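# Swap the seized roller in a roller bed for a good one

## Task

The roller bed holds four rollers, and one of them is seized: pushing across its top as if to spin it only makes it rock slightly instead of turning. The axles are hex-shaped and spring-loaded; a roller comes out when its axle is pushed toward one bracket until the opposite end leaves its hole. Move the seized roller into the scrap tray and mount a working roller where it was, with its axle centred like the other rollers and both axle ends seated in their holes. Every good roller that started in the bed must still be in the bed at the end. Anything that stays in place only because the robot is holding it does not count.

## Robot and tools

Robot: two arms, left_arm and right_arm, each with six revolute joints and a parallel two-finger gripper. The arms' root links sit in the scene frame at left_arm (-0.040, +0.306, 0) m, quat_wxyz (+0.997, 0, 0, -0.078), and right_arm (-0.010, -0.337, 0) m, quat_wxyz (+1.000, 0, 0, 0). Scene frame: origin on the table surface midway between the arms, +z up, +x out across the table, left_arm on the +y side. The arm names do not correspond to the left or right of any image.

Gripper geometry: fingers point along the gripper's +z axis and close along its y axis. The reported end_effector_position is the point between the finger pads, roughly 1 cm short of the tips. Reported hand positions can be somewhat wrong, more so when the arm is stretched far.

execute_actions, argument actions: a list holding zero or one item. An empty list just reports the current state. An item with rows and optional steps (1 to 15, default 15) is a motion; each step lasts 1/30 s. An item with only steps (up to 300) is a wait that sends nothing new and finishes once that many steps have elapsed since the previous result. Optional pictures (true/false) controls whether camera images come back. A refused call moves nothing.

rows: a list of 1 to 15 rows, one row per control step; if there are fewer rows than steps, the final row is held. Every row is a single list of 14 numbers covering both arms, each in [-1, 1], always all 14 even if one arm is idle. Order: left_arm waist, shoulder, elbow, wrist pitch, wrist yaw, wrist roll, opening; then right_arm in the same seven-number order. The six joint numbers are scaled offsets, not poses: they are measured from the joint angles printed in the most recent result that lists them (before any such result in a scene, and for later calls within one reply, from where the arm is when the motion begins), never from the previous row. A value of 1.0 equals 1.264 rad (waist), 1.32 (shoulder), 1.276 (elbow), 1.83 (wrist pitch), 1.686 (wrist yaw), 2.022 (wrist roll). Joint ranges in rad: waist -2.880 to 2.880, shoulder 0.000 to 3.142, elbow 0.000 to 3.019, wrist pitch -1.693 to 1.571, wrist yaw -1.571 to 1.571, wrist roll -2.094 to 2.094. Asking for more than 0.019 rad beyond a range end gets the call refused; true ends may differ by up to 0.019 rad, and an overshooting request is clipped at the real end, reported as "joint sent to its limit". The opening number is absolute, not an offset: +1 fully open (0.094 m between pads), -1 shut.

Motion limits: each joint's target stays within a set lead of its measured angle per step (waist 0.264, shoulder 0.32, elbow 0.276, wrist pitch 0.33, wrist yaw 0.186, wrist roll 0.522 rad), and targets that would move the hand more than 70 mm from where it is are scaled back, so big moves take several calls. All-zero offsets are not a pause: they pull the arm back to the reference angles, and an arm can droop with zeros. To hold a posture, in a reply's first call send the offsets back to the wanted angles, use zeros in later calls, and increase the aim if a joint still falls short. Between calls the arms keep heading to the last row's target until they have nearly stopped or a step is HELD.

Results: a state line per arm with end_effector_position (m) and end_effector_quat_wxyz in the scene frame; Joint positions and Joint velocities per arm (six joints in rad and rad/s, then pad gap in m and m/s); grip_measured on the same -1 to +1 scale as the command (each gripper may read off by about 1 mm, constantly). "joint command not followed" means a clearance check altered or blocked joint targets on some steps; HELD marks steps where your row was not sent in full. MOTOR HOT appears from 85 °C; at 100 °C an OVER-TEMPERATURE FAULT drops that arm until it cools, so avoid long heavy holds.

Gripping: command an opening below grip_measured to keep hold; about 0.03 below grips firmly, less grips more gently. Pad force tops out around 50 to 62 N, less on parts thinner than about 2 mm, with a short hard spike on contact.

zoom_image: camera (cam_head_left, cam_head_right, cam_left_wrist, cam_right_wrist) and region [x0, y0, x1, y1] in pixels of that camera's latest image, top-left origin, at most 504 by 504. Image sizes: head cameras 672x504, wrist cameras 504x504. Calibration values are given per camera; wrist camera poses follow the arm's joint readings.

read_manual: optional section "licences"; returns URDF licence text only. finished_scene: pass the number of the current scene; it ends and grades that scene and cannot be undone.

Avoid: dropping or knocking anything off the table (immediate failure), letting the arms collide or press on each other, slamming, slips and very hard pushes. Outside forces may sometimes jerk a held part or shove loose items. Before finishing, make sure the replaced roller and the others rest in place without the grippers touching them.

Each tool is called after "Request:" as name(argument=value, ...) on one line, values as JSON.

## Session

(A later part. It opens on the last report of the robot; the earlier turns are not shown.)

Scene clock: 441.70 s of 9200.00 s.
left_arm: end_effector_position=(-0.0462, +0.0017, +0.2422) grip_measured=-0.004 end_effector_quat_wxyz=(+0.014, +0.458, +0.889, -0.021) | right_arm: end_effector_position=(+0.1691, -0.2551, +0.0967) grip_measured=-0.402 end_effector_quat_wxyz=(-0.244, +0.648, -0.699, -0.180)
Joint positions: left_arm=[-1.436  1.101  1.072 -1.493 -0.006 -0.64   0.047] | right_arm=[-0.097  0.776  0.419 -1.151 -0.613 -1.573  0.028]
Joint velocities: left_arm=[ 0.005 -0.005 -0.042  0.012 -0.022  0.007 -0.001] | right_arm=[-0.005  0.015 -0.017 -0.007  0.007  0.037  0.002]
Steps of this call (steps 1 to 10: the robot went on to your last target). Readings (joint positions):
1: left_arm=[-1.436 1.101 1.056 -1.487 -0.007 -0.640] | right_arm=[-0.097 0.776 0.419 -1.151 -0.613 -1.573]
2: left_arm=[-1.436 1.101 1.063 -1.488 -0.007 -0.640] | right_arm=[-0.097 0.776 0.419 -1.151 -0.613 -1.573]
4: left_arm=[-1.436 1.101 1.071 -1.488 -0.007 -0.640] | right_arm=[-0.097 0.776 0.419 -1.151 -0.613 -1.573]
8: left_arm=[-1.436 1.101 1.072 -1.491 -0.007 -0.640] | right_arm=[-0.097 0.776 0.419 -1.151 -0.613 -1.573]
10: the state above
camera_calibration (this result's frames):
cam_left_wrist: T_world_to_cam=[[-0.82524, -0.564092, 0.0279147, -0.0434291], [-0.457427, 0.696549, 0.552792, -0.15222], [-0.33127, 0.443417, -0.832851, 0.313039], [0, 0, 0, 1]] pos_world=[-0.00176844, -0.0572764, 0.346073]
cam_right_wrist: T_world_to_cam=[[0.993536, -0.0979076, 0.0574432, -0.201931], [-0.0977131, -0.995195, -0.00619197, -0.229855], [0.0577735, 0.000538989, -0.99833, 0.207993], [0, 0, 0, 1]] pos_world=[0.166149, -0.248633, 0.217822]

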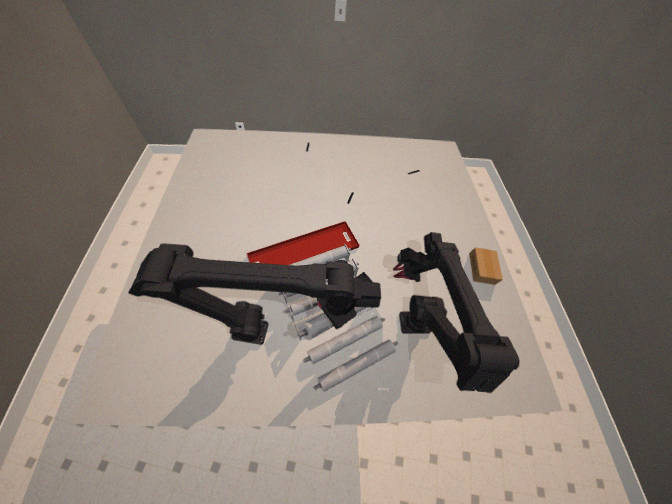

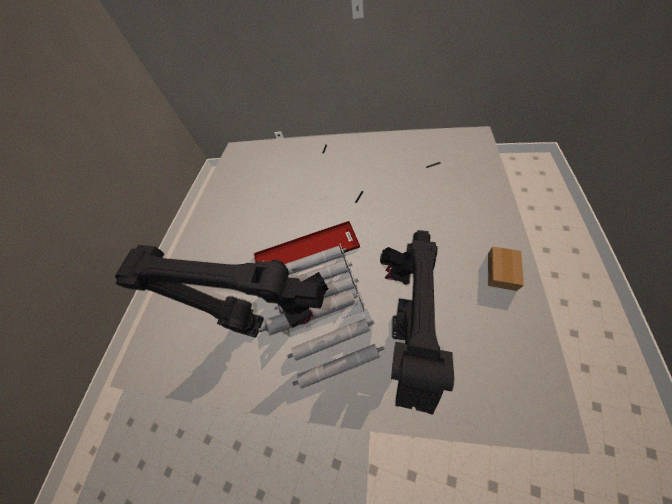

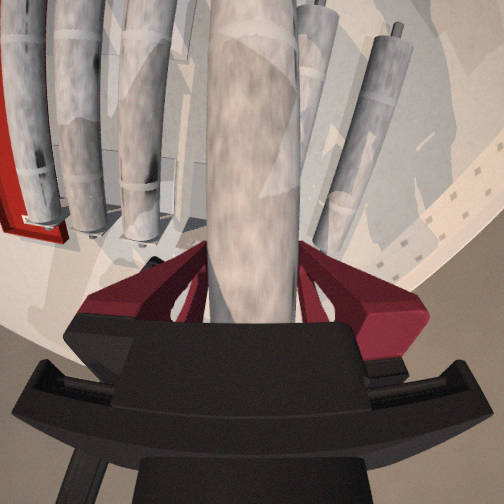

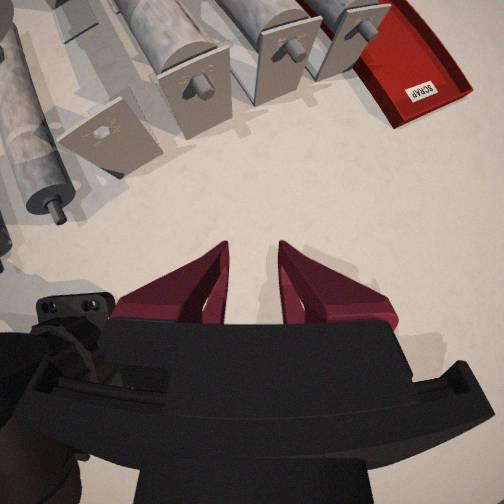

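Request:
execute_actions(actions=[{"rows":[[0.01,-0.02,0.06,0,0,0.01,-0.2,0,0,0.01,0,0,0,-0.4],[0.025,-0.02,0.065,0,0,0.025,-0.2,0,0,0.01,0,0,0,-0.4],[0.045,-0.015,0.07,0,0,0.04,-0.2,0,0,0.01,0,0,0,-0.4],[0.07,-0.01,0.075,0,0,0.06,-0.2,0,0,0.01,0,0,0,-0.4],[0.1,-0.005,0.08,0,0,0.085,-0.2,0,0,0.01,0,0,0,-0.4],[0.13,0,0.085,0,0,0.11,-0.2,0,0,0.01,0,0,0,-0.4],[0.165,0.006,0.09,0,0,0.135,-0.2,0,0,0.01,0,0,0,-0.4],[0.2,0.012,0.095,0,0,0.16,-0.2,0,0,0.01,0,0,0,-0.4],[0.235,0.018,0.1,0,0,0.185,-0.2,0,0,0.01,0,0,0,-0.4],[0.27,0.024,0.105,0,0,0.21,-0.2,0,0,0.01,0,0,0,-0.4],[0.305,0.03,0.11,0,0,0.235,-0.2,0,0,0.01,0,0,0,-0.4],[0.34,0.036,0.115,0,0,0.26,-0.2,0,0,0.01,0,0,0,-0.4],[0.375,0.042,0.12,0,0,0.285,-0.2,0,0,0.01,0,0,0,-0.4],[0.4,0.048,0.125,0,0,0.31,-0.2,0,0,0.01,0,0,0,-0.4],[0.42,0.054,0.13,0,0,0.33,-0.2,0,0,0.01,0,0,0,-0.4]]}], pictures=false)

Request:
execute_actions(actions=[{"steps":15}])

Scene clock: 457.53 s of 9200.00 s.
left_arm: end_effector_position=(+0.1088, +0.0088, +0.2471) grip_measured=-0.004 end_effector_quat_wxyz=(+0.018, +0.448, +0.894, -0.010) | right_arm: end_effector_position=(+0.1691, -0.2551, +0.0967) grip_measured=-0.402 end_effector_quat_wxyz=(-0.244, +0.648, -0.699, -0.180)
Joint positions: left_arm=[-0.952  1.182  1.145 -1.493 -0.007 -0.178  0.047] | right_arm=[-0.097  0.776  0.419 -1.151 -0.613 -1.573  0.028]
Joint velocities: left_arm=[ 1.177  0.259  0.178 -0.002 -0.037  1.326 -0.   ] | right_arm=[-0.005  0.005  0.002  0.002  0.022  0.037 -0.   ]
Steps of this call (steps 1 to 30: the robot went on to your last target; steps 31 to 90: nothing new was sent; then 12.33 s passed at rest; steps 91 to 105: all 15 steps of this action). Readings (joint positions):
91: left_arm=[-1.435 1.101 1.072 -1.493 -0.006 -0.640] | right_arm=[-0.097 0.776 0.419 -1.151 -0.613 -1.573]
92: left_arm=[-1.433 1.101 1.072 -1.493 -0.005 -0.634] | right_arm=[-0.097 0.776 0.419 -1.151 -0.613 -1.573]
94: left_arm=[-1.414 1.101 1.072 -1.493 0.002 -0.605] | right_arm=[-0.097 0.776 0.419 -1.151 -0.613 -1.573]
98: left_arm=[-1.288 1.115 1.087 -1.493 0.007 -0.481] | right_arm=[-0.097 0.776 0.419 -1.151 -0.613 -1.573]
105: the state above

Scene clock: 458.03 s of 9200.00 s.
left_arm: end_effector_position=(+0.1252, +0.0125, +0.2439) grip_measured=-0.004 end_effector_quat_wxyz=(+0.014, +0.507, +0.862, -0.004) | right_arm: end_effector_position=(+0.1691, -0.2551, +0.0967) grip_measured=-0.402 end_effector_quat_wxyz=(-0.244, +0.648, -0.699, -0.180)
Joint positions: left_arm=[-0.904  1.202  1.153 -1.493 -0.007  0.005  0.047] | right_arm=[-0.097  0.776  0.419 -1.151 -0.613 -1.573  0.028]
Joint velocities: left_arm=[-0.005 -0.005  0.007 -0.007 -0.007  0.007  0.   ] | right_arm=[-0.005 -0.015  0.017  0.012 -0.051  0.022 -0.001]
Steps of this call (steps 1 to 15: the robot went on to your last target). Readings (joint positions):
1: left_arm=[-0.917 1.190 1.150 -1.493 -0.011 -0.141] | right_arm=[-0.097 0.776 0.419 -1.151 -0.613 -1.573]
2: left_arm=[-0.892 1.196 1.153 -1.493 -0.017 -0.114] | right_arm=[-0.097 0.776 0.419 -1.151 -0.613 -1.573]
4: left_arm=[-0.871 1.202 1.153 -1.493 -0.021 -0.075] | right_arm=[-0.097 0.776 0.419 -1.151 -0.613 -1.573]
8: left_arm=[-0.889 1.202 1.153 -1.493 -0.011 -0.025] | right_arm=[-0.097 0.776 0.419 -1.151 -0.613 -1.573]
15: the state above
camera_calibration (this result's frames):
cam_left_wrist: T_world_to_cam=[[-0.883416, -0.468581, -0.00274224, 0.117603], [-0.38798, 0.728152, 0.565036, -0.0942987], [-0.262769, 0.500226, -0.825062, 0.355282], [0, 0, 0, 1]] pos_world=[0.160664, -0.0539508, 0.346734]
cam_right_wrist: T_world_to_cam=[[0.993536, -0.0979076, 0.0574432, -0.201931], [-0.0977131, -0.995195, -0.00619197, -0.229855], [0.0577735, 0.000538989, -0.99833, 0.207993], [0, 0, 0, 1]] pos_world=[0.166149, -0.248633, 0.217822]

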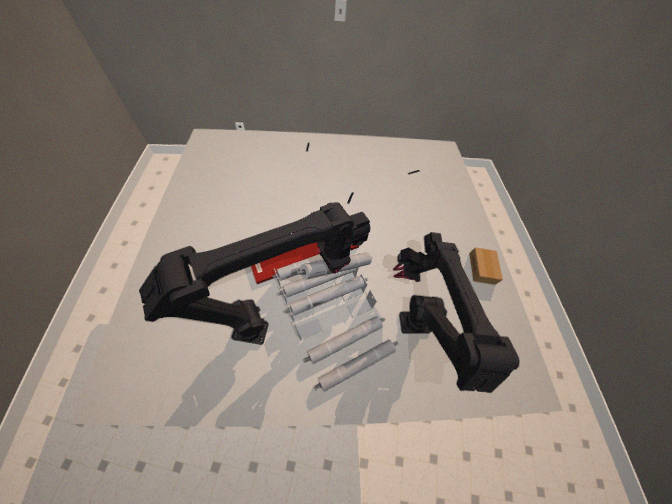

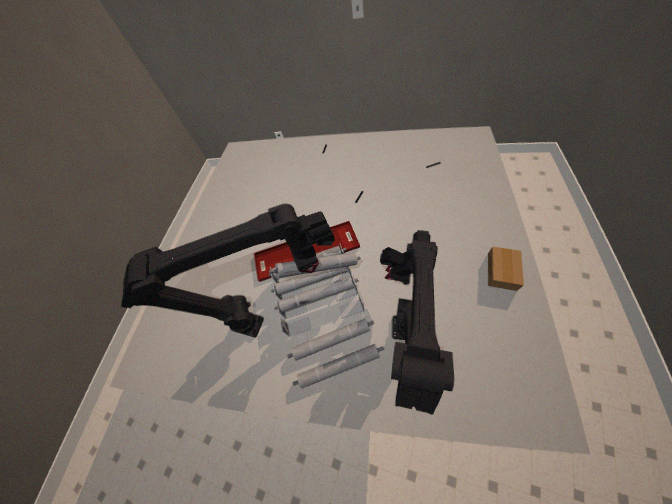

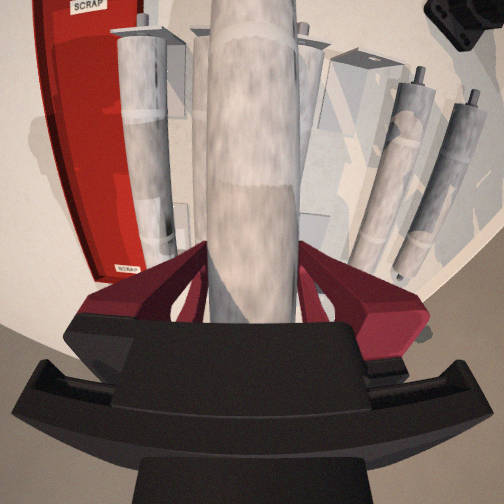

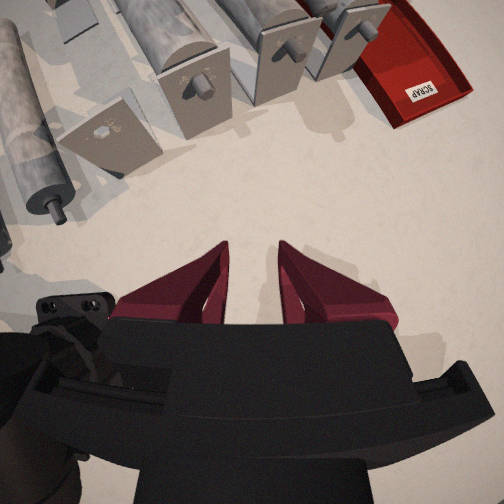

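Request:
execute_actions(actions=[{"rows":[[0.01,-0.02,0.06,0,0,0.015,-0.2,0,0,0.01,0,0,0,-0.4],[0.03,-0.015,0.066,0,0,0.035,-0.2,0,0,0.01,0,0,0,-0.4],[0.055,-0.01,0.072,0,0,0.06,-0.2,0,0,0.01,0,0,0,-0.4],[0.085,-0.004,0.078,0,0,0.09,-0.2,0,0,0.01,0,0,0,-0.4],[0.12,0.002,0.084,0,0,0.12,-0.2,0,0,0.01,0,0,0,-0.4],[0.16,0.009,0.09,0,0,0.15,-0.2,0,0,0.01,0,0,0,-0.4],[0.2,0.016,0.096,0,0,0.18,-0.2,0,0,0.01,0,0,0,-0.4],[0.24,0.023,0.102,0,0,0.21,-0.2,0,0,0.01,0,0,0,-0.4],[0.28,0.03,0.108,0,0,0.24,-0.2,0,0,0.01,0,0,0,-0.4],[0.32,0.037,0.114,0,0,0.27,-0.2,0,0,0.01,0,0,0,-0.4],[0.36,0.044,0.12,0,0,0.3,-0.2,0,0,0.01,0,0,0,-0.4],[0.395,0.051,0.125,0,0,0.32,-0.2,0,0,0.01,0,0,0,-0.4],[0.425,0.057,0.13,0,0,0.335,-0.2,0,0,0.01,0,0,0,-0.4],[0.45,0.062,0.134,0,0,0.345,-0.2,0,0,0.01,0,0,0,-0.4],[0.464,0.066,0.137,0,0,0.351,-0.2,0,0,0.01,0,0,0,-0.4]]}], pictures=false)

Request:
execute_actions(actions=[{"steps":20}])

Scene clock: 469.60 s of 9200.00 s.
left_arm: end_effector_position=(+0.2804, +0.1225, +0.2380) grip_measured=-0.004 end_effector_quat_wxyz=(-0.001, +0.505, +0.863, +0.005) | right_arm: end_effector_position=(+0.1691, -0.2551, +0.0967) grip_measured=-0.402 end_effector_quat_wxyz=(-0.244, +0.648, -0.699, -0.180)
Joint positions: left_arm=[-0.367  1.309  1.23  -1.494 -0.009  0.534  0.047] | right_arm=[-0.097  0.776  0.419 -1.151 -0.613 -1.573  0.028]
Joint velocities: left_arm=[ 1.343  0.327  0.237 -0.002 -0.198  1.136  0.   ] | right_arm=[-0.005 -0.005 -0.027  0.007 -0.022  0.007  0.   ]
Steps of this call (steps 1 to 15: the robot went on to your last target; steps 16 to 90: nothing new was sent; then 8.07 s passed at rest; steps 91 to 105: all 15 steps of this action). Readings (joint positions):
91: left_arm=[-0.903 1.202 1.153 -1.493 -0.007 0.012] | right_arm=[-0.097 0.776 0.419 -1.151 -0.613 -1.573]
92: left_arm=[-0.900 1.202 1.153 -1.493 -0.006 0.020] | right_arm=[-0.097 0.776 0.419 -1.151 -0.613 -1.573]
94: left_arm=[-0.878 1.204 1.154 -1.493 -0.000 0.063] | right_arm=[-0.097 0.776 0.419 -1.151 -0.613 -1.573]
98: left_arm=[-0.735 1.227 1.175 -1.494 0.006 0.219] | right_arm=[-0.097 0.776 0.419 -1.151 -0.613 -1.573]
105: the state above

Scene clock: 470.27 s of 9200.00 s.
left_arm: end_effector_position=(+0.2944, +0.1347, +0.2364) grip_measured=-0.004 end_effector_quat_wxyz=(-0.004, +0.553, +0.833, +0.004) | right_arm: end_effector_position=(+0.1691, -0.2551, +0.0967) grip_measured=-0.402 end_effector_quat_wxyz=(-0.244, +0.648, -0.699, -0.180)
Joint positions: left_arm=[-0.321  1.329  1.245 -1.492 -0.009  0.695  0.047] | right_arm=[-0.097  0.776  0.419 -1.151 -0.613 -1.573  0.028]
Joint velocities: left_arm=[-0.005 -0.015 -0.007 -0.002  0.022  0.11   0.001] | right_arm=[ 0.005 -0.005 -0.007 -0.007 -0.051 -0.037 -0.001]
Steps of this call (steps 1 to 20: the robot went on to your last target). Readings (joint positions):
1: left_arm=[-0.327 1.319 1.237 -1.493 -0.017 0.565] | right_arm=[-0.097 0.776 0.419 -1.151 -0.613 -1.573]
2: left_arm=[-0.297 1.325 1.242 -1.493 -0.024 0.588] | right_arm=[-0.097 0.776 0.419 -1.151 -0.613 -1.573]
4: left_arm=[-0.268 1.329 1.244 -1.492 -0.030 0.620] | right_arm=[-0.097 0.776 0.419 -1.151 -0.613 -1.573]
8: left_arm=[-0.291 1.329 1.245 -1.492 -0.017 0.663] | right_arm=[-0.097 0.776 0.419 -1.151 -0.613 -1.573]
20: the state above
camera_calibration (this result's frames):
cam_left_wrist: T_world_to_cam=[[-0.928789, -0.370607, 0.00150629, 0.323516], [-0.296422, 0.7453, 0.597212, -0.150201], [-0.222453, 0.554237, -0.802082, 0.307841], [0, 0, 0, 1]] pos_world=[0.324436, 0.0612254, 0.336128]
cam_right_wrist: T_world_to_cam=[[0.993536, -0.0979076, 0.0574432, -0.201931], [-0.0977131, -0.995195, -0.00619197, -0.229855], [0.0577735, 0.000538989, -0.99833, 0.207993], [0, 0, 0, 1]] pos_world=[0.166149, -0.248633, 0.217822]

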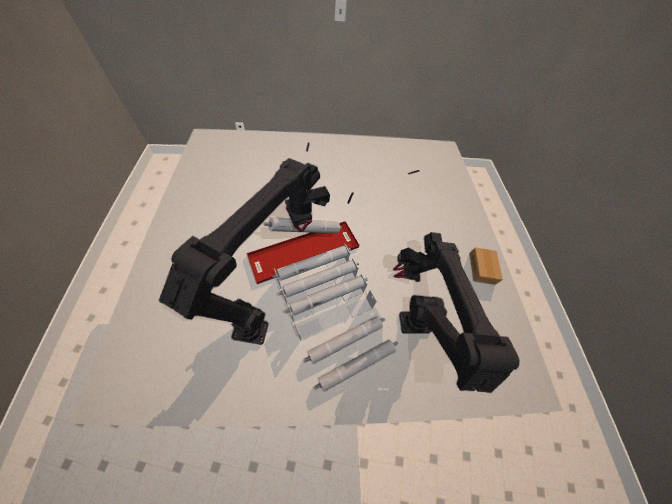

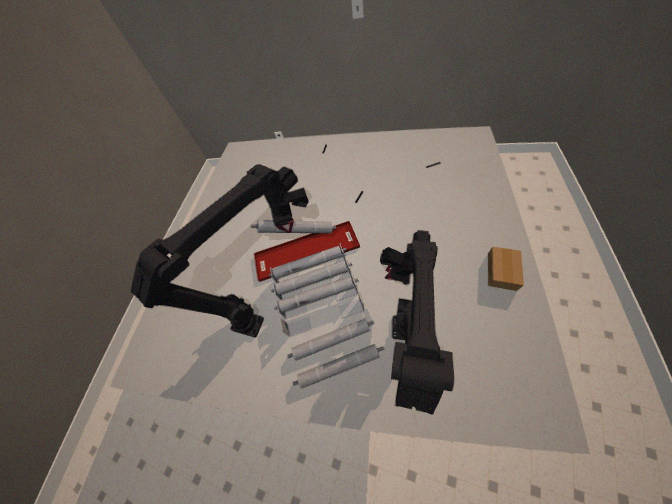

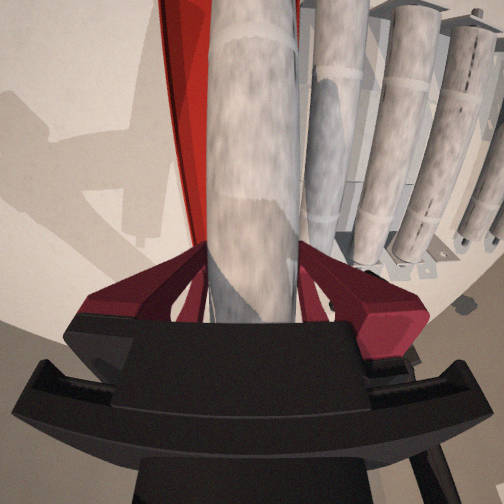

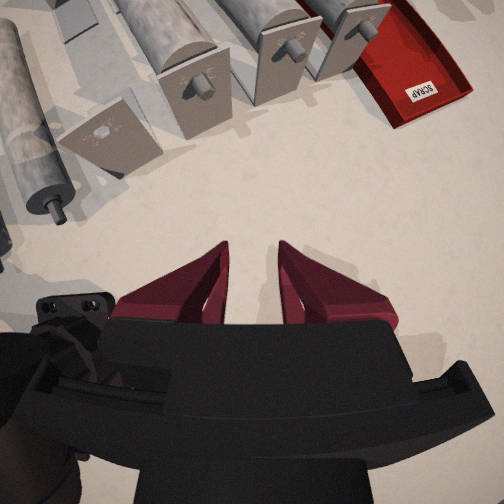

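Request:
execute_actions(actions=[{"rows":[[0.008,-0.022,0.02,0.01,0,0.008,-0.2,0,0,0.01,0,0,0,-0.4],[0.014,-0.016,0.012,0.02,0,0.012,-0.2,0,0,0.01,0,0,0,-0.4],[0.02,-0.01,0.002,0.032,0,0.016,-0.2,0,0,0.01,0,0,0,-0.4],[0.026,-0.004,-0.008,0.044,0,0.02,-0.2,0,0,0.01,0,0,0,-0.4],[0.032,0.002,-0.018,0.056,0,0.024,-0.2,0,0,0.01,0,0,0,-0.4],[0.038,0.008,-0.028,0.068,0,0.028,-0.2,0,0,0.01,0,0,0,-0.4],[0.044,0.014,-0.038,0.08,0,0.03,-0.2,0,0,0.01,0,0,0,-0.4],[0.05,0.02,-0.048,0.092,0,0.03,-0.2,0,0,0.01,0,0,0,-0.4],[0.053,0.026,-0.057,0.103,0,0.03,-0.2,0,0,0.01,0,0,0,-0.4],[0.053,0.031,-0.065,0.113,0,0.03,-0.2,0,0,0.01,0,0,0,-0.4],[0.053,0.036,-0.072,0.122,0,0.03,-0.2,0,0,0.01,0,0,0,-0.4],[0.053,0.04,-0.078,0.13,0,0.03,-0.2,0,0,0.01,0,0,0,-0.4],[0.053,0.043,-0.083,0.136,0,0.03,-0.2,0,0,0.01,0,0,0,-0.4],[0.053,0.045,-0.087,0.14,0,0.03,-0.2,0,0,0.01,0,0,0,-0.4],[0.053,0.046,-0.09,0.142,0,0.03,-0.2,0,0,0.01,0,0,0,-0.4]]}], pictures=false)

Request:
execute_actions(actions=[{"steps":10}])

Scene clock: 492.87 s of 9200.00 s.
left_arm: end_effector_position=(+0.3229, +0.1518, +0.1519) grip_measured=-0.004 end_effector_quat_wxyz=(-0.001, +0.540, +0.842, +0.007) | right_arm: end_effector_position=(+0.1691, -0.2551, +0.0967) grip_measured=-0.402 end_effector_quat_wxyz=(-0.244, +0.648, -0.699, -0.180)
Joint positions: left_arm=[-0.251  1.418  1.106 -1.259 -0.015  0.734  0.047] | right_arm=[-0.097  0.776  0.419 -1.151 -0.613 -1.573  0.028]
Joint velocities: left_arm=[-0.005  0.269 -0.203  0.266  0.022  0.11  -0.   ] | right_arm=[-0.005 -0.005 -0.002 -0.002 -0.066  0.022  0.   ]
Steps of this call (steps 1 to 15: the robot went on to your last target; steps 16 to 90: nothing new was sent; then 19.10 s passed at rest; steps 91 to 105: all 15 steps of this action). Readings (joint positions):
91: left_arm=[-0.321 1.329 1.244 -1.492 -0.009 0.697] | right_arm=[-0.097 0.776 0.419 -1.151 -0.613 -1.573]
92: left_arm=[-0.320 1.329 1.242 -1.487 -0.009 0.699] | right_arm=[-0.097 0.776 0.419 -1.151 -0.613 -1.573]
94: left_arm=[-0.315 1.329 1.230 -1.461 -0.009 0.705] | right_arm=[-0.097 0.776 0.419 -1.151 -0.613 -1.573]
98: left_arm=[-0.286 1.342 1.183 -1.378 -0.009 0.724] | right_arm=[-0.097 0.776 0.419 -1.151 -0.613 -1.573]
105: the state above

Scene clock: 493.20 s of 9200.00 s.
left_arm: end_effector_position=(+0.3214, +0.1524, +0.1389) grip_measured=-0.004 end_effector_quat_wxyz=(-0.011, +0.542, +0.840, +0.006) | right_arm: end_effector_position=(+0.1691, -0.2551, +0.0967) grip_measured=-0.402 end_effector_quat_wxyz=(-0.244, +0.648, -0.699, -0.180)
Joint positions: left_arm=[-0.251  1.438  1.09  -1.242 -0.015  0.739  0.047] | right_arm=[-0.097  0.776  0.419 -1.151 -0.613 -1.573  0.028]
Joint velocities: left_arm=[-0.015  0.005 -0.022 -0.022  0.051  0.007 -0.   ] | right_arm=[ 0.015 -0.005  0.027 -0.007  0.022  0.051 -0.   ]
Steps of this call (steps 1 to 10: the robot went on to your last target). Readings (joint positions):
1: left_arm=[-0.251 1.426 1.099 -1.252 -0.015 0.735] | right_arm=[-0.097 0.776 0.419 -1.151 -0.613 -1.573]
2: left_arm=[-0.251 1.433 1.095 -1.249 -0.015 0.736] | right_arm=[-0.097 0.776 0.419 -1.151 -0.613 -1.573]
4: left_arm=[-0.251 1.438 1.090 -1.247 -0.015 0.737] | right_arm=[-0.097 0.776 0.419 -1.151 -0.613 -1.573]
8: left_arm=[-0.251 1.438 1.090 -1.243 -0.015 0.739] | right_arm=[-0.097 0.776 0.419 -1.151 -0.613 -1.573]
10: the state above
camera_calibration (this result's frames):
cam_left_wrist: T_world_to_cam=[[-0.918691, -0.39491, 0.00725766, 0.35496], [-0.309494, 0.731158, 0.607965, -0.0923998], [-0.245398, 0.556286, -0.793931, 0.23174], [0, 0, 0, 1]] pos_world=[0.35437, 0.0788224, 0.237585]
cam_right_wrist: T_world_to_cam=[[0.993536, -0.0979076, 0.0574432, -0.201931], [-0.0977131, -0.995195, -0.00619197, -0.229855], [0.0577735, 0.000538989, -0.99833, 0.207993], [0, 0, 0, 1]] pos_world=[0.166149, -0.248633, 0.217822]

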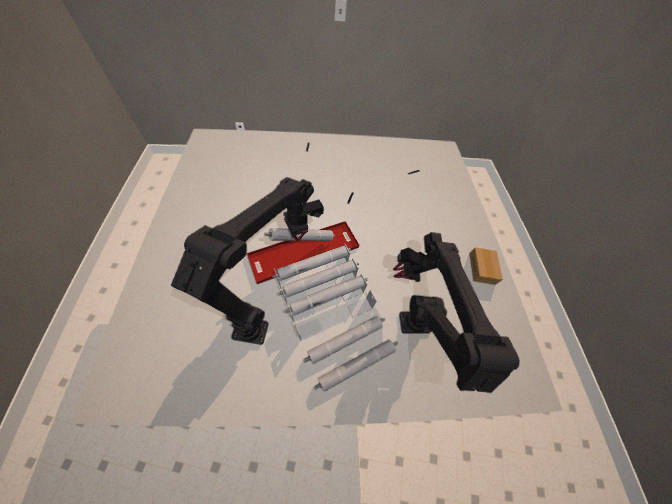

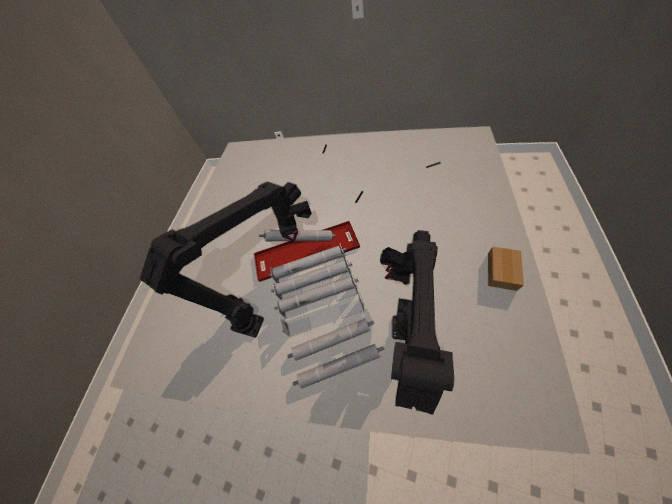

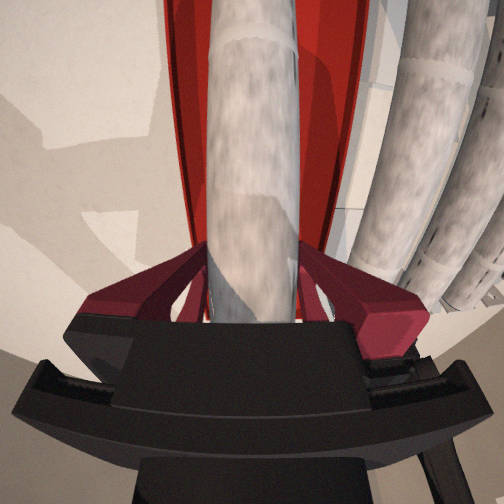

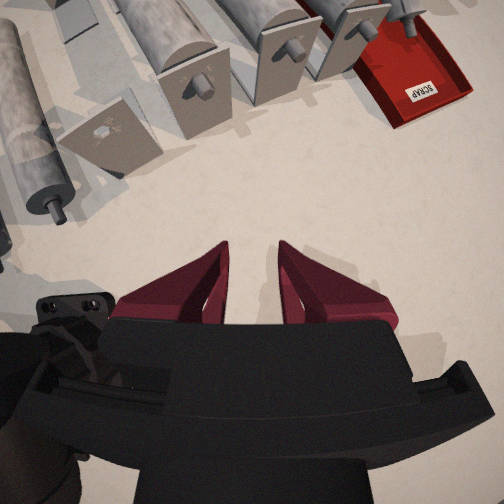

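Request:
execute_actions(actions=[{"rows":[[0,-0.03,0.025,0.01,0,0,-0.2,0,0,0.01,0,0,0,-0.4],[0,-0.027,0.02,0.016,0,0,-0.2,0,0,0.01,0,0,0,-0.4],[0,-0.024,0.014,0.023,0,0,-0.2,0,0,0.01,0,0,0,-0.4],[0,-0.021,0.008,0.03,0,0,-0.2,0,0,0.01,0,0,0,-0.4],[0,-0.018,0.002,0.037,0,0,-0.2,0,0,0.01,0,0,0,-0.4],[0,-0.015,-0.004,0.044,0,0,-0.2,0,0,0.01,0,0,0,-0.4],[0,-0.012,-0.01,0.051,0,0,-0.2,0,0,0.01,0,0,0,-0.4],[0,-0.009,-0.016,0.058,0,0,-0.2,0,0,0.01,0,0,0,-0.4],[0,-0.006,-0.022,0.065,0,0,-0.2,0,0,0.01,0,0,0,-0.4],[0,-0.003,-0.028,0.072,0,0,-0.2,0,0,0.01,0,0,0,-0.4],[0,0,-0.034,0.079,0,0,-0.2,0,0,0.01,0,0,0,-0.4],[0,0.003,-0.04,0.086,0,0,-0.2,0,0,0.01,0,0,0,-0.4],[0,0.006,-0.046,0.093,0,0,-0.2,0,0,0.01,0,0,0,-0.4],[0,0.009,-0.052,0.1,0,0,-0.2,0,0,0.01,0,0,0,-0.4],[0,0.012,-0.058,0.105,0,0,-0.2,0,0,0.01,0,0,0,-0.4]]}], pictures=false)

Request:
execute_actions(actions=[{"steps":10}])

Scene clock: 508.20 s of 9200.00 s.
left_arm: end_effector_position=(+0.3266, +0.1500, +0.1035) grip_measured=-0.004 end_effector_quat_wxyz=(+0.017, +0.542, +0.840, +0.010) | right_arm: end_effector_position=(+0.1691, -0.2551, +0.0967) grip_measured=-0.402 end_effector_quat_wxyz=(-0.244, +0.648, -0.699, -0.180)
Joint positions: left_arm=[-0.251  1.454  1.007 -1.085 -0.014  0.739  0.047] | right_arm=[-0.097  0.776  0.419 -1.151 -0.613 -1.573  0.028]
Joint velocities: left_arm=[ 0.005  0.044 -0.139  0.315  0.022 -0.007 -0.   ] | right_arm=[ 0.005 -0.015 -0.012  0.007 -0.007  0.007 -0.   ]
Steps of this call (steps 1 to 30: the robot went on to your last target; steps 31 to 90: nothing new was sent; then 11.50 s passed at rest; steps 91 to 105: all 15 steps of this action). Readings (joint positions):
91: left_arm=[-0.251 1.438 1.090 -1.241 -0.015 0.739] | right_arm=[-0.097 0.776 0.419 -1.151 -0.613 -1.573]
92: left_arm=[-0.251 1.438 1.089 -1.238 -0.015 0.739] | right_arm=[-0.097 0.776 0.419 -1.151 -0.613 -1.573]
94: left_arm=[-0.251 1.438 1.084 -1.221 -0.015 0.739] | right_arm=[-0.097 0.776 0.419 -1.151 -0.613 -1.573]
98: left_arm=[-0.251 1.438 1.059 -1.170 -0.015 0.739] | right_arm=[-0.097 0.776 0.419 -1.151 -0.613 -1.573]
105: the state above

Scene clock: 508.53 s of 9200.00 s.
left_arm: end_effector_position=(+0.3303, +0.1482, +0.1004) grip_measured=-0.004 end_effector_quat_wxyz=(+0.027, +0.542, +0.840, +0.011) | right_arm: end_effector_position=(+0.1691, -0.2551, +0.0967) grip_measured=-0.402 end_effector_quat_wxyz=(-0.244, +0.648, -0.699, -0.180)
Joint positions: left_arm=[-0.251  1.457  1.    -1.057 -0.013  0.739  0.047] | right_arm=[-0.097  0.776  0.419 -1.151 -0.613 -1.573  0.028]
Joint velocities: left_arm=[-0.005 -0.015 -0.027  0.017  0.022 -0.007  0.001] | right_arm=[-0.005 -0.015 -0.007 -0.012 -0.037 -0.022  0.   ]
Steps of this call (steps 1 to 10: the robot went on to your last target). Readings (joint positions):
1: left_arm=[-0.251 1.455 1.002 -1.075 -0.013 0.739] | right_arm=[-0.097 0.776 0.419 -1.151 -0.613 -1.573]
2: left_arm=[-0.251 1.456 1.000 -1.068 -0.013 0.739] | right_arm=[-0.097 0.776 0.419 -1.151 -0.613 -1.573]
4: left_arm=[-0.251 1.457 1.000 -1.062 -0.013 0.739] | right_arm=[-0.097 0.776 0.419 -1.151 -0.613 -1.573]
8: left_arm=[-0.251 1.457 1.000 -1.057 -0.013 0.739] | right_arm=[-0.097 0.776 0.419 -1.151 -0.613 -1.573]
10: the state above
camera_calibration (this result's frames):
cam_left_wrist: T_world_to_cam=[[-0.917742, -0.39476, -0.0437507, 0.36655], [-0.349429, 0.750134, 0.561426, -0.0480901], [-0.18881, 0.530532, -0.82637, 0.194058], [0, 0, 0, 1]] pos_world=[0.356235, 0.0778195, 0.2034]
cam_right_wrist: T_world_to_cam=[[0.993536, -0.0979076, 0.0574432, -0.201931], [-0.0977131, -0.995195, -0.00619197, -0.229855], [0.0577735, 0.000538989, -0.99833, 0.207993], [0, 0, 0, 1]] pos_world=[0.166149, -0.248633, 0.217822]

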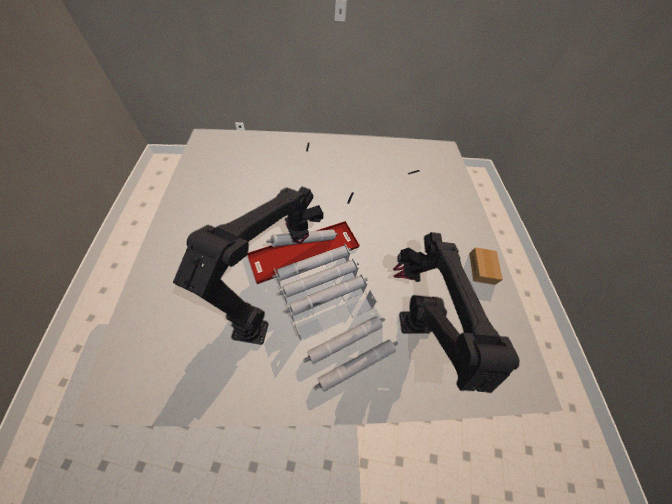

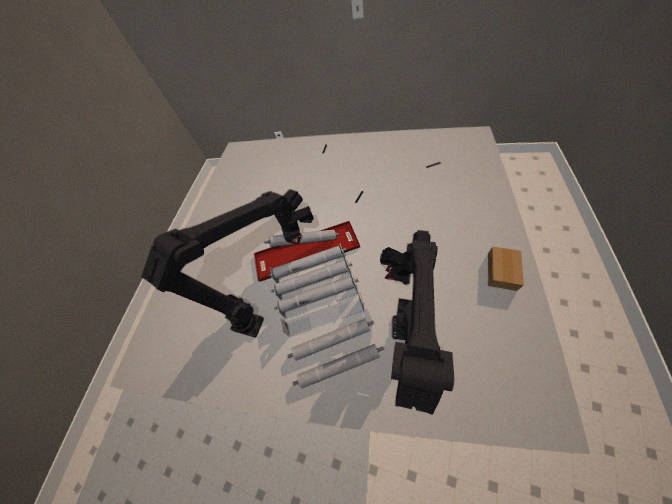

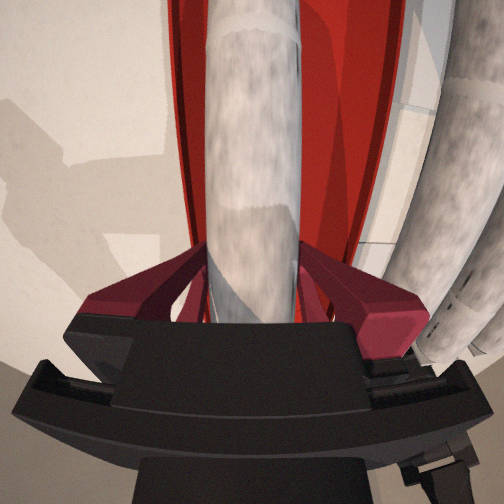

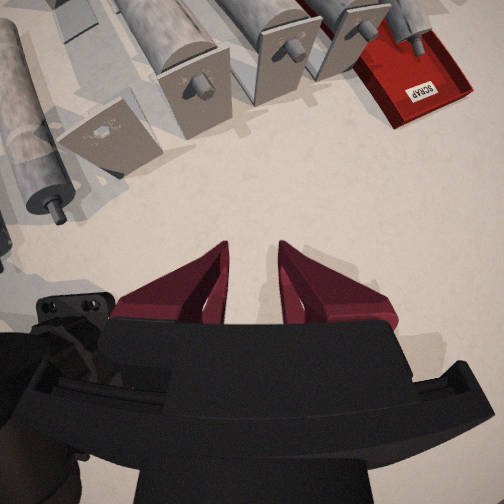

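Request:
execute_actions(actions=[{"rows":[[0,0,0.005,0,0,0,-0.1,0,0,0.01,0,0,0,-0.4],[0,0.004,0,0,0,0,-0.1,0,0,0.01,0,0,0,-0.4],[0,0.008,-0.005,0,0,0,-0.1,0,0,0.01,0,0,0,-0.4],[0,0.012,-0.01,0.003,0,0,-0.1,0,0,0.01,0,0,0,-0.4],[0,0.016,-0.015,0.008,0,0,-0.1,0,0,0.01,0,0,0,-0.4],[0,0.02,-0.02,0.013,0,0,-0.1,0,0,0.01,0,0,0,-0.4],[0,0.024,-0.025,0.018,0,0,-0.1,0,0,0.01,0,0,0,-0.4],[0,0.028,-0.03,0.023,0,0,-0.1,0,0,0.01,0,0,0,-0.4],[0,0.032,-0.035,0.028,0,0,-0.1,0,0,0.01,0,0,0,-0.4],[0,0.036,-0.04,0.033,0,0,-0.1,0,0,0.01,0,0,0,-0.4],[0,0.04,-0.045,0.038,0,0,-0.1,0,0,0.01,0,0,0,-0.4],[0,0.043,-0.05,0.043,0,0,-0.1,0,0,0.01,0,0,0,-0.4],[0,0.046,-0.055,0.048,0,0,-0.1,0,0,0.01,0,0,0,-0.4],[0,0.048,-0.059,0.053,0,0,-0.1,0,0,0.01,0,0,0,-0.4],[0,0.05,-0.062,0.058,0,0,-0.1,0,0,0.01,0,0,0,-0.4]]}], pictures=false)

Request:
execute_actions(actions=[{"steps":10}])

Scene clock: 520.53 s of 9200.00 s.
left_arm: end_effector_position=(+0.3134, +0.1556, +0.0493) grip_measured=-0.004 end_effector_quat_wxyz=(-0.002, +0.543, +0.840, +0.006) | right_arm: end_effector_position=(+0.1691, -0.2551, +0.0967) grip_measured=-0.402 end_effector_quat_wxyz=(-0.244, +0.648, -0.699, -0.180)
Joint positions: left_arm=[-0.251  1.521  0.917 -0.969 -0.013  0.739  0.047] | right_arm=[-0.097  0.776  0.419 -1.151 -0.613 -1.573  0.028]
Joint velocities: left_arm=[ 0.005  0.181 -0.173  0.237  0.007  0.007  0.   ] | right_arm=[-0.024 -0.005  0.002  0.002 -0.022  0.051  0.001]
Steps of this call (steps 1 to 30: the robot went on to your last target; steps 31 to 90: nothing new was sent; then 8.50 s passed at rest; steps 91 to 105: all 15 steps of this action). Readings (joint positions):
91: left_arm=[-0.251 1.457 0.999 -1.056 -0.013 0.739] | right_arm=[-0.097 0.776 0.419 -1.151 -0.613 -1.573]
92: left_arm=[-0.251 1.457 0.997 -1.056 -0.013 0.739] | right_arm=[-0.097 0.776 0.419 -1.151 -0.613 -1.573]
94: left_arm=[-0.251 1.457 0.992 -1.055 -0.013 0.739] | right_arm=[-0.097 0.776 0.419 -1.151 -0.613 -1.573]
98: left_arm=[-0.251 1.469 0.967 -1.033 -0.013 0.739] | right_arm=[-0.097 0.776 0.419 -1.151 -0.613 -1.573]
105: the state above

Scene clock: 520.87 s of 9200.00 s.
left_arm: end_effector_position=(+0.3105, +0.1568, +0.0400) grip_measured=-0.004 end_effector_quat_wxyz=(-0.008, +0.543, +0.840, +0.005) | right_arm: end_effector_position=(+0.1691, -0.2551, +0.0967) grip_measured=-0.402 end_effector_quat_wxyz=(-0.244, +0.648, -0.699, -0.180)
Joint positions: left_arm=[-0.251  1.536  0.905 -0.954 -0.013  0.739  0.047] | right_arm=[-0.097  0.776  0.419 -1.151 -0.613 -1.573  0.028]
Joint velocities: left_arm=[ 0.005  0.005 -0.012  0.007  0.007 -0.022 -0.   ] | right_arm=[-0.024 -0.005 -0.012  0.002 -0.022  0.007 -0.   ]
Steps of this call (steps 1 to 10: the robot went on to your last target). Readings (joint positions):
1: left_arm=[-0.251 1.527 0.912 -0.962 -0.013 0.739] | right_arm=[-0.097 0.776 0.419 -1.151 -0.613 -1.573]
2: left_arm=[-0.251 1.531 0.908 -0.958 -0.013 0.739] | right_arm=[-0.097 0.776 0.419 -1.151 -0.613 -1.573]
4: left_arm=[-0.251 1.536 0.905 -0.954 -0.013 0.739] | right_arm=[-0.097 0.776 0.419 -1.151 -0.613 -1.573]
8: left_arm=[-0.251 1.536 0.905 -0.954 -0.013 0.739] | right_arm=[-0.097 0.776 0.419 -1.151 -0.613 -1.573]
10: the state above
camera_calibration (this result's frames):
cam_left_wrist: T_world_to_cam=[[-0.919003, -0.394215, 0.00525266, 0.347422], [-0.31125, 0.733642, 0.604063, -0.0385176], [-0.241985, 0.553501, -0.796919, 0.147575], [0, 0, 0, 1]] pos_world=[0.343004, 0.0835345, 0.139047]
cam_right_wrist: T_world_to_cam=[[0.993536, -0.0979076, 0.0574432, -0.201931], [-0.0977131, -0.995195, -0.00619197, -0.229855], [0.0577735, 0.000538989, -0.99833, 0.207993], [0, 0, 0, 1]] pos_world=[0.166149, -0.248633, 0.217822]

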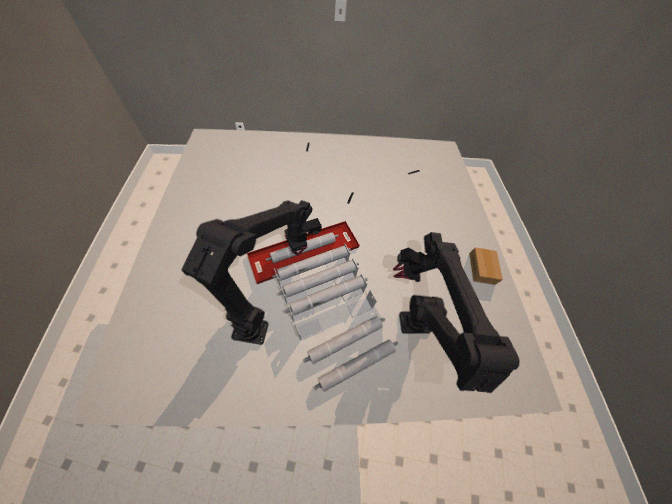

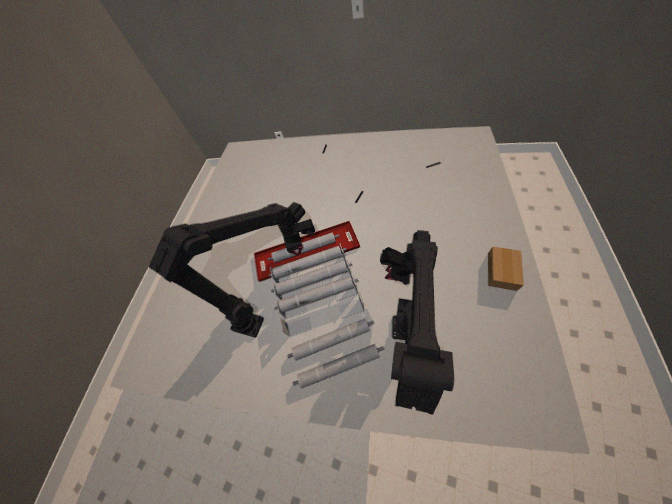

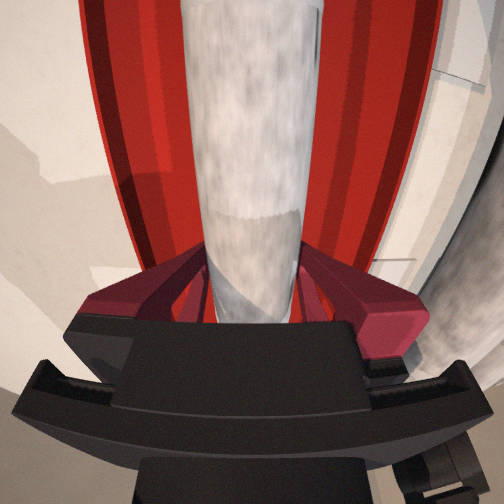

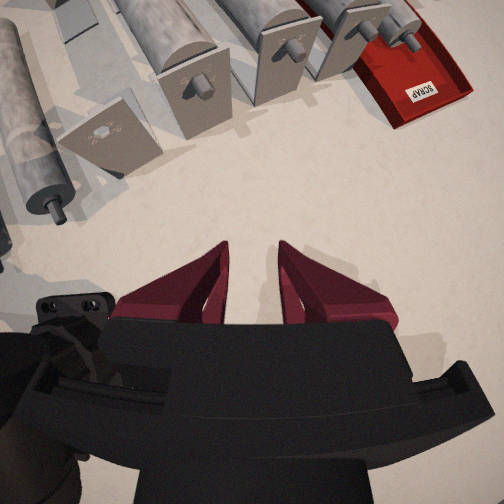

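Request:
execute_actions(actions=[{"rows":[[0,0,0.005,0.004,0,0,-0.1,0,0,0.01,0,0,0,-0.4],[0,0.002,0,0.008,0,0,-0.1,0,0,0.01,0,0,0,-0.4],[0,0.004,-0.004,0.012,0,0,-0.1,0,0,0.01,0,0,0,-0.4],[0,0.004,-0.004,0.012,0,0,-0.1,0,0,0.01,0,0,0,-0.4],[0,0.004,-0.004,0.012,0,0,-0.1,0,0,0.01,0,0,0,-0.4],[0,0.004,-0.004,0.012,0,0,-0.1,0,0,0.01,0,0,0,-0.4],[0,0.004,-0.004,0.012,0,0,-0.1,0,0,0.01,0,0,0,-0.4],[0,0.004,-0.004,0.012,0,0,-0.02,0,0,0.01,0,0,0,-0.4],[0,0.004,-0.004,0.012,0,0,0.02,0,0,0.01,0,0,0,-0.4],[0,0.004,-0.004,0.012,0,0,0.1,0,0,0.01,0,0,0,-0.4],[0,0.004,-0.004,0.012,0,0,0.3,0,0,0.01,0,0,0,-0.4]],"steps":15}], pictures=false)

Request:
execute_actions(actions=[{"rows":[[0,-0.01,0.03,-0.01,0,0,0.3,0,0,0.01,0,0,0,-0.4],[0,-0.02,0.045,-0.025,0,0,0.3,0,0,0.01,0,0,0,-0.4],[0,-0.035,0.06,-0.045,0,0,0.3,0,0,0.01,0,0,0,-0.4],[0,-0.05,0.075,-0.065,0,0,0.3,0,0,0.01,0,0,0,-0.4],[0,-0.065,0.09,-0.085,0,0,0.3,0,0,0.01,0,0,0,-0.4],[0,-0.08,0.105,-0.105,0,0,0.3,0,0,0.01,0,0,0,-0.4],[0,-0.095,0.12,-0.125,0,0,0.3,0,0,0.01,0,0,0,-0.4],[0,-0.11,0.135,-0.145,0,0,0.3,0,0,0.01,0,0,0,-0.4],[0,-0.125,0.145,-0.165,0,0,0.3,0,0,0.01,0,0,0,-0.4],[0,-0.14,0.155,-0.185,0,0,0.3,0,0,0.01,0,0,0,-0.4],[0,-0.155,0.16,-0.2,0,0,0.3,0,0,0.01,0,0,0,-0.4],[0,-0.17,0.16,-0.21,0,0,0.3,0,0,0.01,0,0,0,-0.4]],"steps":15}], pictures=false)

Request:
execute_actions(actions=[{"rows":[[-0.03,0,0.02,0,0.007,-0.03,0.3,0,0,0.01,0,0,0,-0.4],[-0.08,0,0.02,0,0.007,-0.07,0.3,0,0,0.01,0,0,0,-0.4],[-0.15,0,0.02,0,0.007,-0.12,0.3,0,0,0.01,0,0,0,-0.4],[-0.23,0,0.02,0,0.007,-0.18,0.3,0,0,0.01,0,0,0,-0.4],[-0.31,0,0.02,0,0.007,-0.24,0.3,0,0,0.01,0,0,0,-0.4],[-0.39,0,0.02,0,0.007,-0.3,0.3,0,0,0.01,0,0,0,-0.4],[-0.47,0,0.02,0,0.007,-0.36,0.3,0,0,0.01,0,0,0,-0.4],[-0.55,0,0.02,0,0.007,-0.42,0.3,0,0,0.01,0,0,0,-0.4],[-0.63,0,0.02,0,0.007,-0.48,0.3,0,0,0.01,0,0,0,-0.4],[-0.71,0,0.02,0,0.007,-0.53,0.3,0,0,0.01,0,0,0,-0.4],[-0.79,0,0.02,0,0.007,-0.57,0.3,0,0,0.01,0,0,0,-0.4],[-0.86,0,0.02,0,0.007,-0.6,0.3,0,0,0.01,0,0,0,-0.4],[-0.91,0,0.02,0,0.007,-0.608,0.3,0,0,0.01,0,0,0,-0.4],[-0.95,0,0.02,0,0.007,-0.608,0.3,0,0,0.01,0,0,0,-0.4],[-0.968,0,0.02,0,0.007,-0.608,0.3,0,0,0.01,0,0,0,-0.4]]}], pictures=false)

Request:
execute_actions(actions=[{"steps":35}])

Scene clock: 550.73 s of 9200.00 s.
left_arm: end_effector_position=(+0.3095, +0.1572, +0.0358) grip_measured=+0.298 end_effector_quat_wxyz=(-0.005, +0.543, +0.840, +0.006) | right_arm: end_effector_position=(+0.1691, -0.2551, +0.0967) grip_measured=-0.402 end_effector_quat_wxyz=(-0.244, +0.648, -0.699, -0.180)
Joint positions: left_arm=[-0.251  1.538  0.893 -0.935 -0.013  0.739  0.061] | right_arm=[-0.097  0.776  0.419 -1.151 -0.613 -1.573  0.028]
Joint velocities: left_arm=[-0.015 -0.005 -0.032  0.002 -0.051 -0.007  0.001] | right_arm=[-0.005 -0.024 -0.017 -0.007 -0.037  0.037 -0.001]
Steps of this call (steps 1 to 30: the robot went on to your last target; steps 31 to 90: nothing new was sent; then 26.37 s passed at rest; steps 91 to 105: all 15 steps of this action). Readings (joint positions):
91: left_arm=[-0.251 1.536 0.904 -0.953 -0.013 0.739] | right_arm=[-0.097 0.776 0.419 -1.151 -0.613 -1.573]
92: left_arm=[-0.251 1.536 0.902 -0.950 -0.013 0.739] | right_arm=[-0.097 0.776 0.419 -1.151 -0.613 -1.573]
94: left_arm=[-0.251 1.537 0.896 -0.940 -0.013 0.739] | right_arm=[-0.097 0.776 0.419 -1.151 -0.613 -1.573]
98: left_arm=[-0.251 1.538 0.893 -0.935 -0.013 0.739] | right_arm=[-0.097 0.776 0.419 -1.151 -0.613 -1.573]
105: the state above

Scene clock: 551.23 s of 9200.00 s.
left_arm: end_effector_position=(+0.3007, +0.1610, +0.1854) grip_measured=+0.298 end_effector_quat_wxyz=(+0.026, +0.542, +0.840, +0.011) | right_arm: end_effector_position=(+0.1691, -0.2551, +0.0967) grip_measured=-0.402 end_effector_quat_wxyz=(-0.244, +0.648, -0.699, -0.180)
Joint positions: left_arm=[-0.251  1.295  1.078 -1.297 -0.013  0.739  0.061] | right_arm=[-0.097  0.776  0.419 -1.151 -0.613 -1.573  0.028]
Joint velocities: left_arm=[-0.005 -0.562  0.1   -0.188  0.022 -0.007 -0.001] | right_arm=[-0.015  0.005  0.007 -0.002 -0.037  0.081  0.001]
Steps of this call (steps 1 to 15: all 15 steps of this action). Readings (joint positions):
1: left_arm=[-0.251 1.538 0.894 -0.936 -0.013 0.739] | right_arm=[-0.097 0.776 0.419 -1.151 -0.613 -1.573]
2: left_arm=[-0.251 1.537 0.896 -0.946 -0.013 0.739] | right_arm=[-0.097 0.776 0.419 -1.151 -0.613 -1.573]
4: left_arm=[-0.251 1.532 0.913 -0.992 -0.013 0.739] | right_arm=[-0.097 0.776 0.419 -1.151 -0.613 -1.573]
8: left_arm=[-0.251 1.476 0.980 -1.122 -0.013 0.739] | right_arm=[-0.097 0.776 0.419 -1.151 -0.613 -1.573]
15: the state above

Scene clock: 551.73 s of 9200.00 s.
left_arm: end_effector_position=(+0.0844, -0.0422, +0.1908) grip_measured=+0.299 end_effector_quat_wxyz=(+0.029, +0.539, +0.842, -0.019) | right_arm: end_effector_position=(+0.1691, -0.2551, +0.0967) grip_measured=-0.402 end_effector_quat_wxyz=(-0.244, +0.648, -0.699, -0.180)
Joint positions: left_arm=[-1.072  1.282  1.08  -1.299 -0.005 -0.089  0.061] | right_arm=[-0.097  0.776  0.419 -1.151 -0.613 -1.573  0.028]
Joint velocities: left_arm=[-2.066  0.015  0.007  0.007 -0.037 -1.648  0.001] | right_arm=[-0.005 -0.005  0.002 -0.007 -0.037 -0.081  0.   ]
Steps of this call (steps 1 to 15: all 15 steps of this action). Readings (joint positions):
1: left_arm=[-0.254 1.278 1.079 -1.299 -0.010 0.732] | right_arm=[-0.097 0.776 0.419 -1.151 -0.613 -1.573]
2: left_arm=[-0.264 1.268 1.080 -1.299 -0.009 0.710] | right_arm=[-0.097 0.776 0.419 -1.151 -0.613 -1.573]
4: left_arm=[-0.332 1.262 1.080 -1.299 -0.009 0.632] | right_arm=[-0.097 0.776 0.419 -1.151 -0.613 -1.573]
8: left_arm=[-0.580 1.271 1.080 -1.299 -0.008 0.389] | right_arm=[-0.097 0.776 0.419 -1.151 -0.613 -1.573]
15: the state above

Scene clock: 552.90 s of 9200.00 s.
left_arm: end_effector_position=(-0.0632, -0.0632, +0.1907) grip_measured=+0.299 end_effector_quat_wxyz=(+0.016, +0.546, +0.837, -0.030) | right_arm: end_effector_position=(+0.1691, -0.2551, +0.0967) grip_measured=-0.402 end_effector_quat_wxyz=(-0.244, +0.648, -0.699, -0.180)
Joint positions: left_arm=[-1.474  1.283  1.08  -1.299  0.002 -0.473  0.061] | right_arm=[-0.097  0.776  0.419 -1.151 -0.613 -1.573  0.028]
Joint velocities: left_arm=[ 0.005  0.015  0.022 -0.007  0.081 -0.037  0.001] | right_arm=[-0.005 -0.005  0.002 -0.017 -0.022 -0.051  0.001]
Steps of this call (steps 1 to 35: the robot went on to your last target). Readings (joint positions):
1: left_arm=[-1.143 1.282 1.080 -1.299 -0.005 -0.142] | right_arm=[-0.097 0.776 0.419 -1.151 -0.613 -1.573]
2: left_arm=[-1.214 1.282 1.080 -1.299 -0.005 -0.188] | right_arm=[-0.097 0.776 0.419 -1.151 -0.613 -1.573]
4: left_arm=[-1.356 1.282 1.080 -1.299 -0.004 -0.274] | right_arm=[-0.097 0.776 0.419 -1.151 -0.613 -1.573]
8: left_arm=[-1.524 1.283 1.080 -1.299 0.004 -0.389] | right_arm=[-0.097 0.776 0.419 -1.151 -0.613 -1.573]
35: the state above
camera_calibration (this result's frames):
cam_left_wrist: T_world_to_cam=[[-0.922772, -0.383603, 0.0366225, -0.089025], [-0.305267, 0.7857, 0.538041, -0.0682083], [-0.235168, 0.485309, -0.842123, 0.303762], [0, 0, 0, 1]] pos_world=[-0.0315364, -0.127977, 0.295764]
cam_right_wrist: T_world_to_cam=[[0.993536, -0.0979076, 0.0574432, -0.201931], [-0.0977131, -0.995195, -0.00619197, -0.229855], [0.0577735, 0.000538989, -0.99833, 0.207993], [0, 0, 0, 1]] pos_world=[0.166149, -0.248633, 0.217822]

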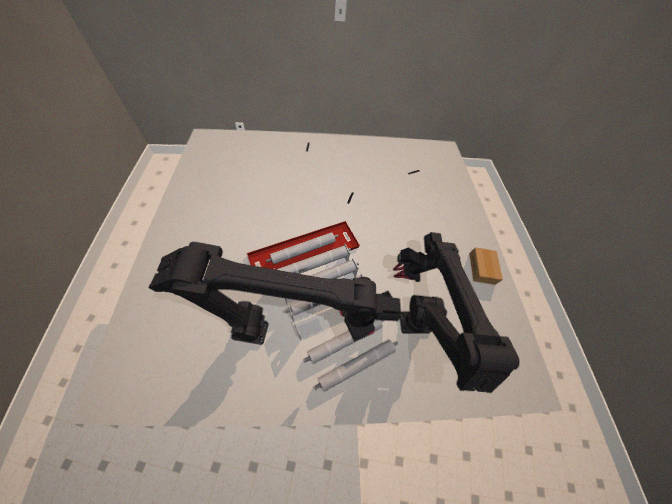

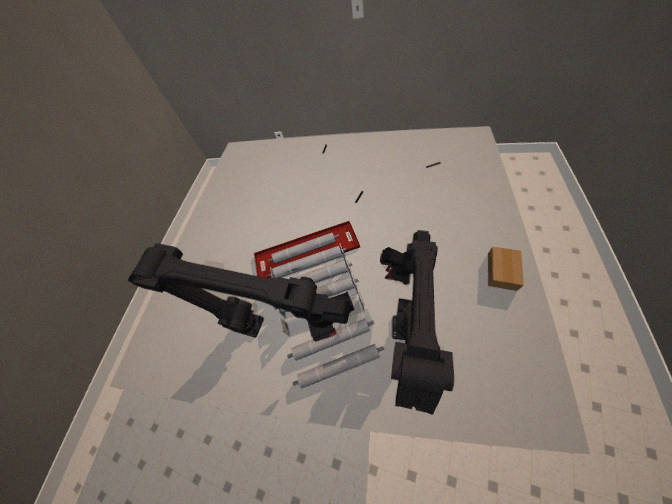

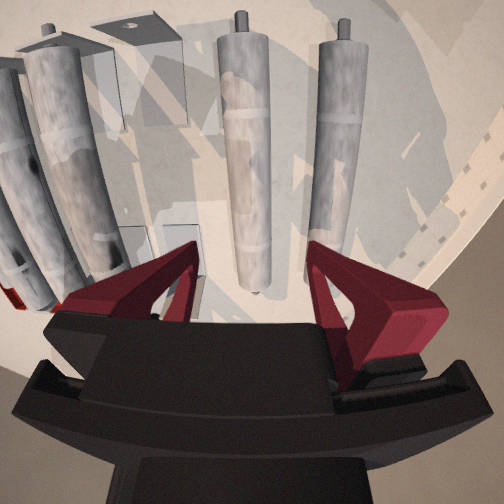

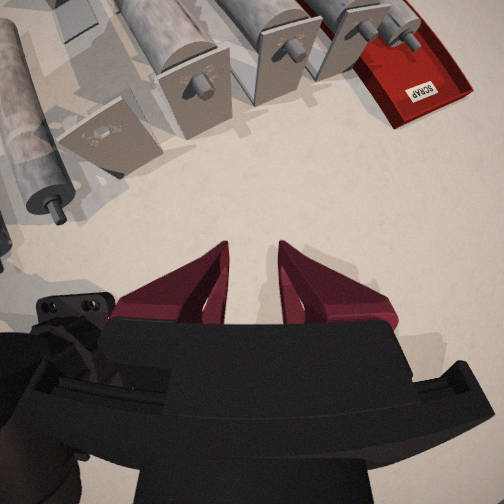

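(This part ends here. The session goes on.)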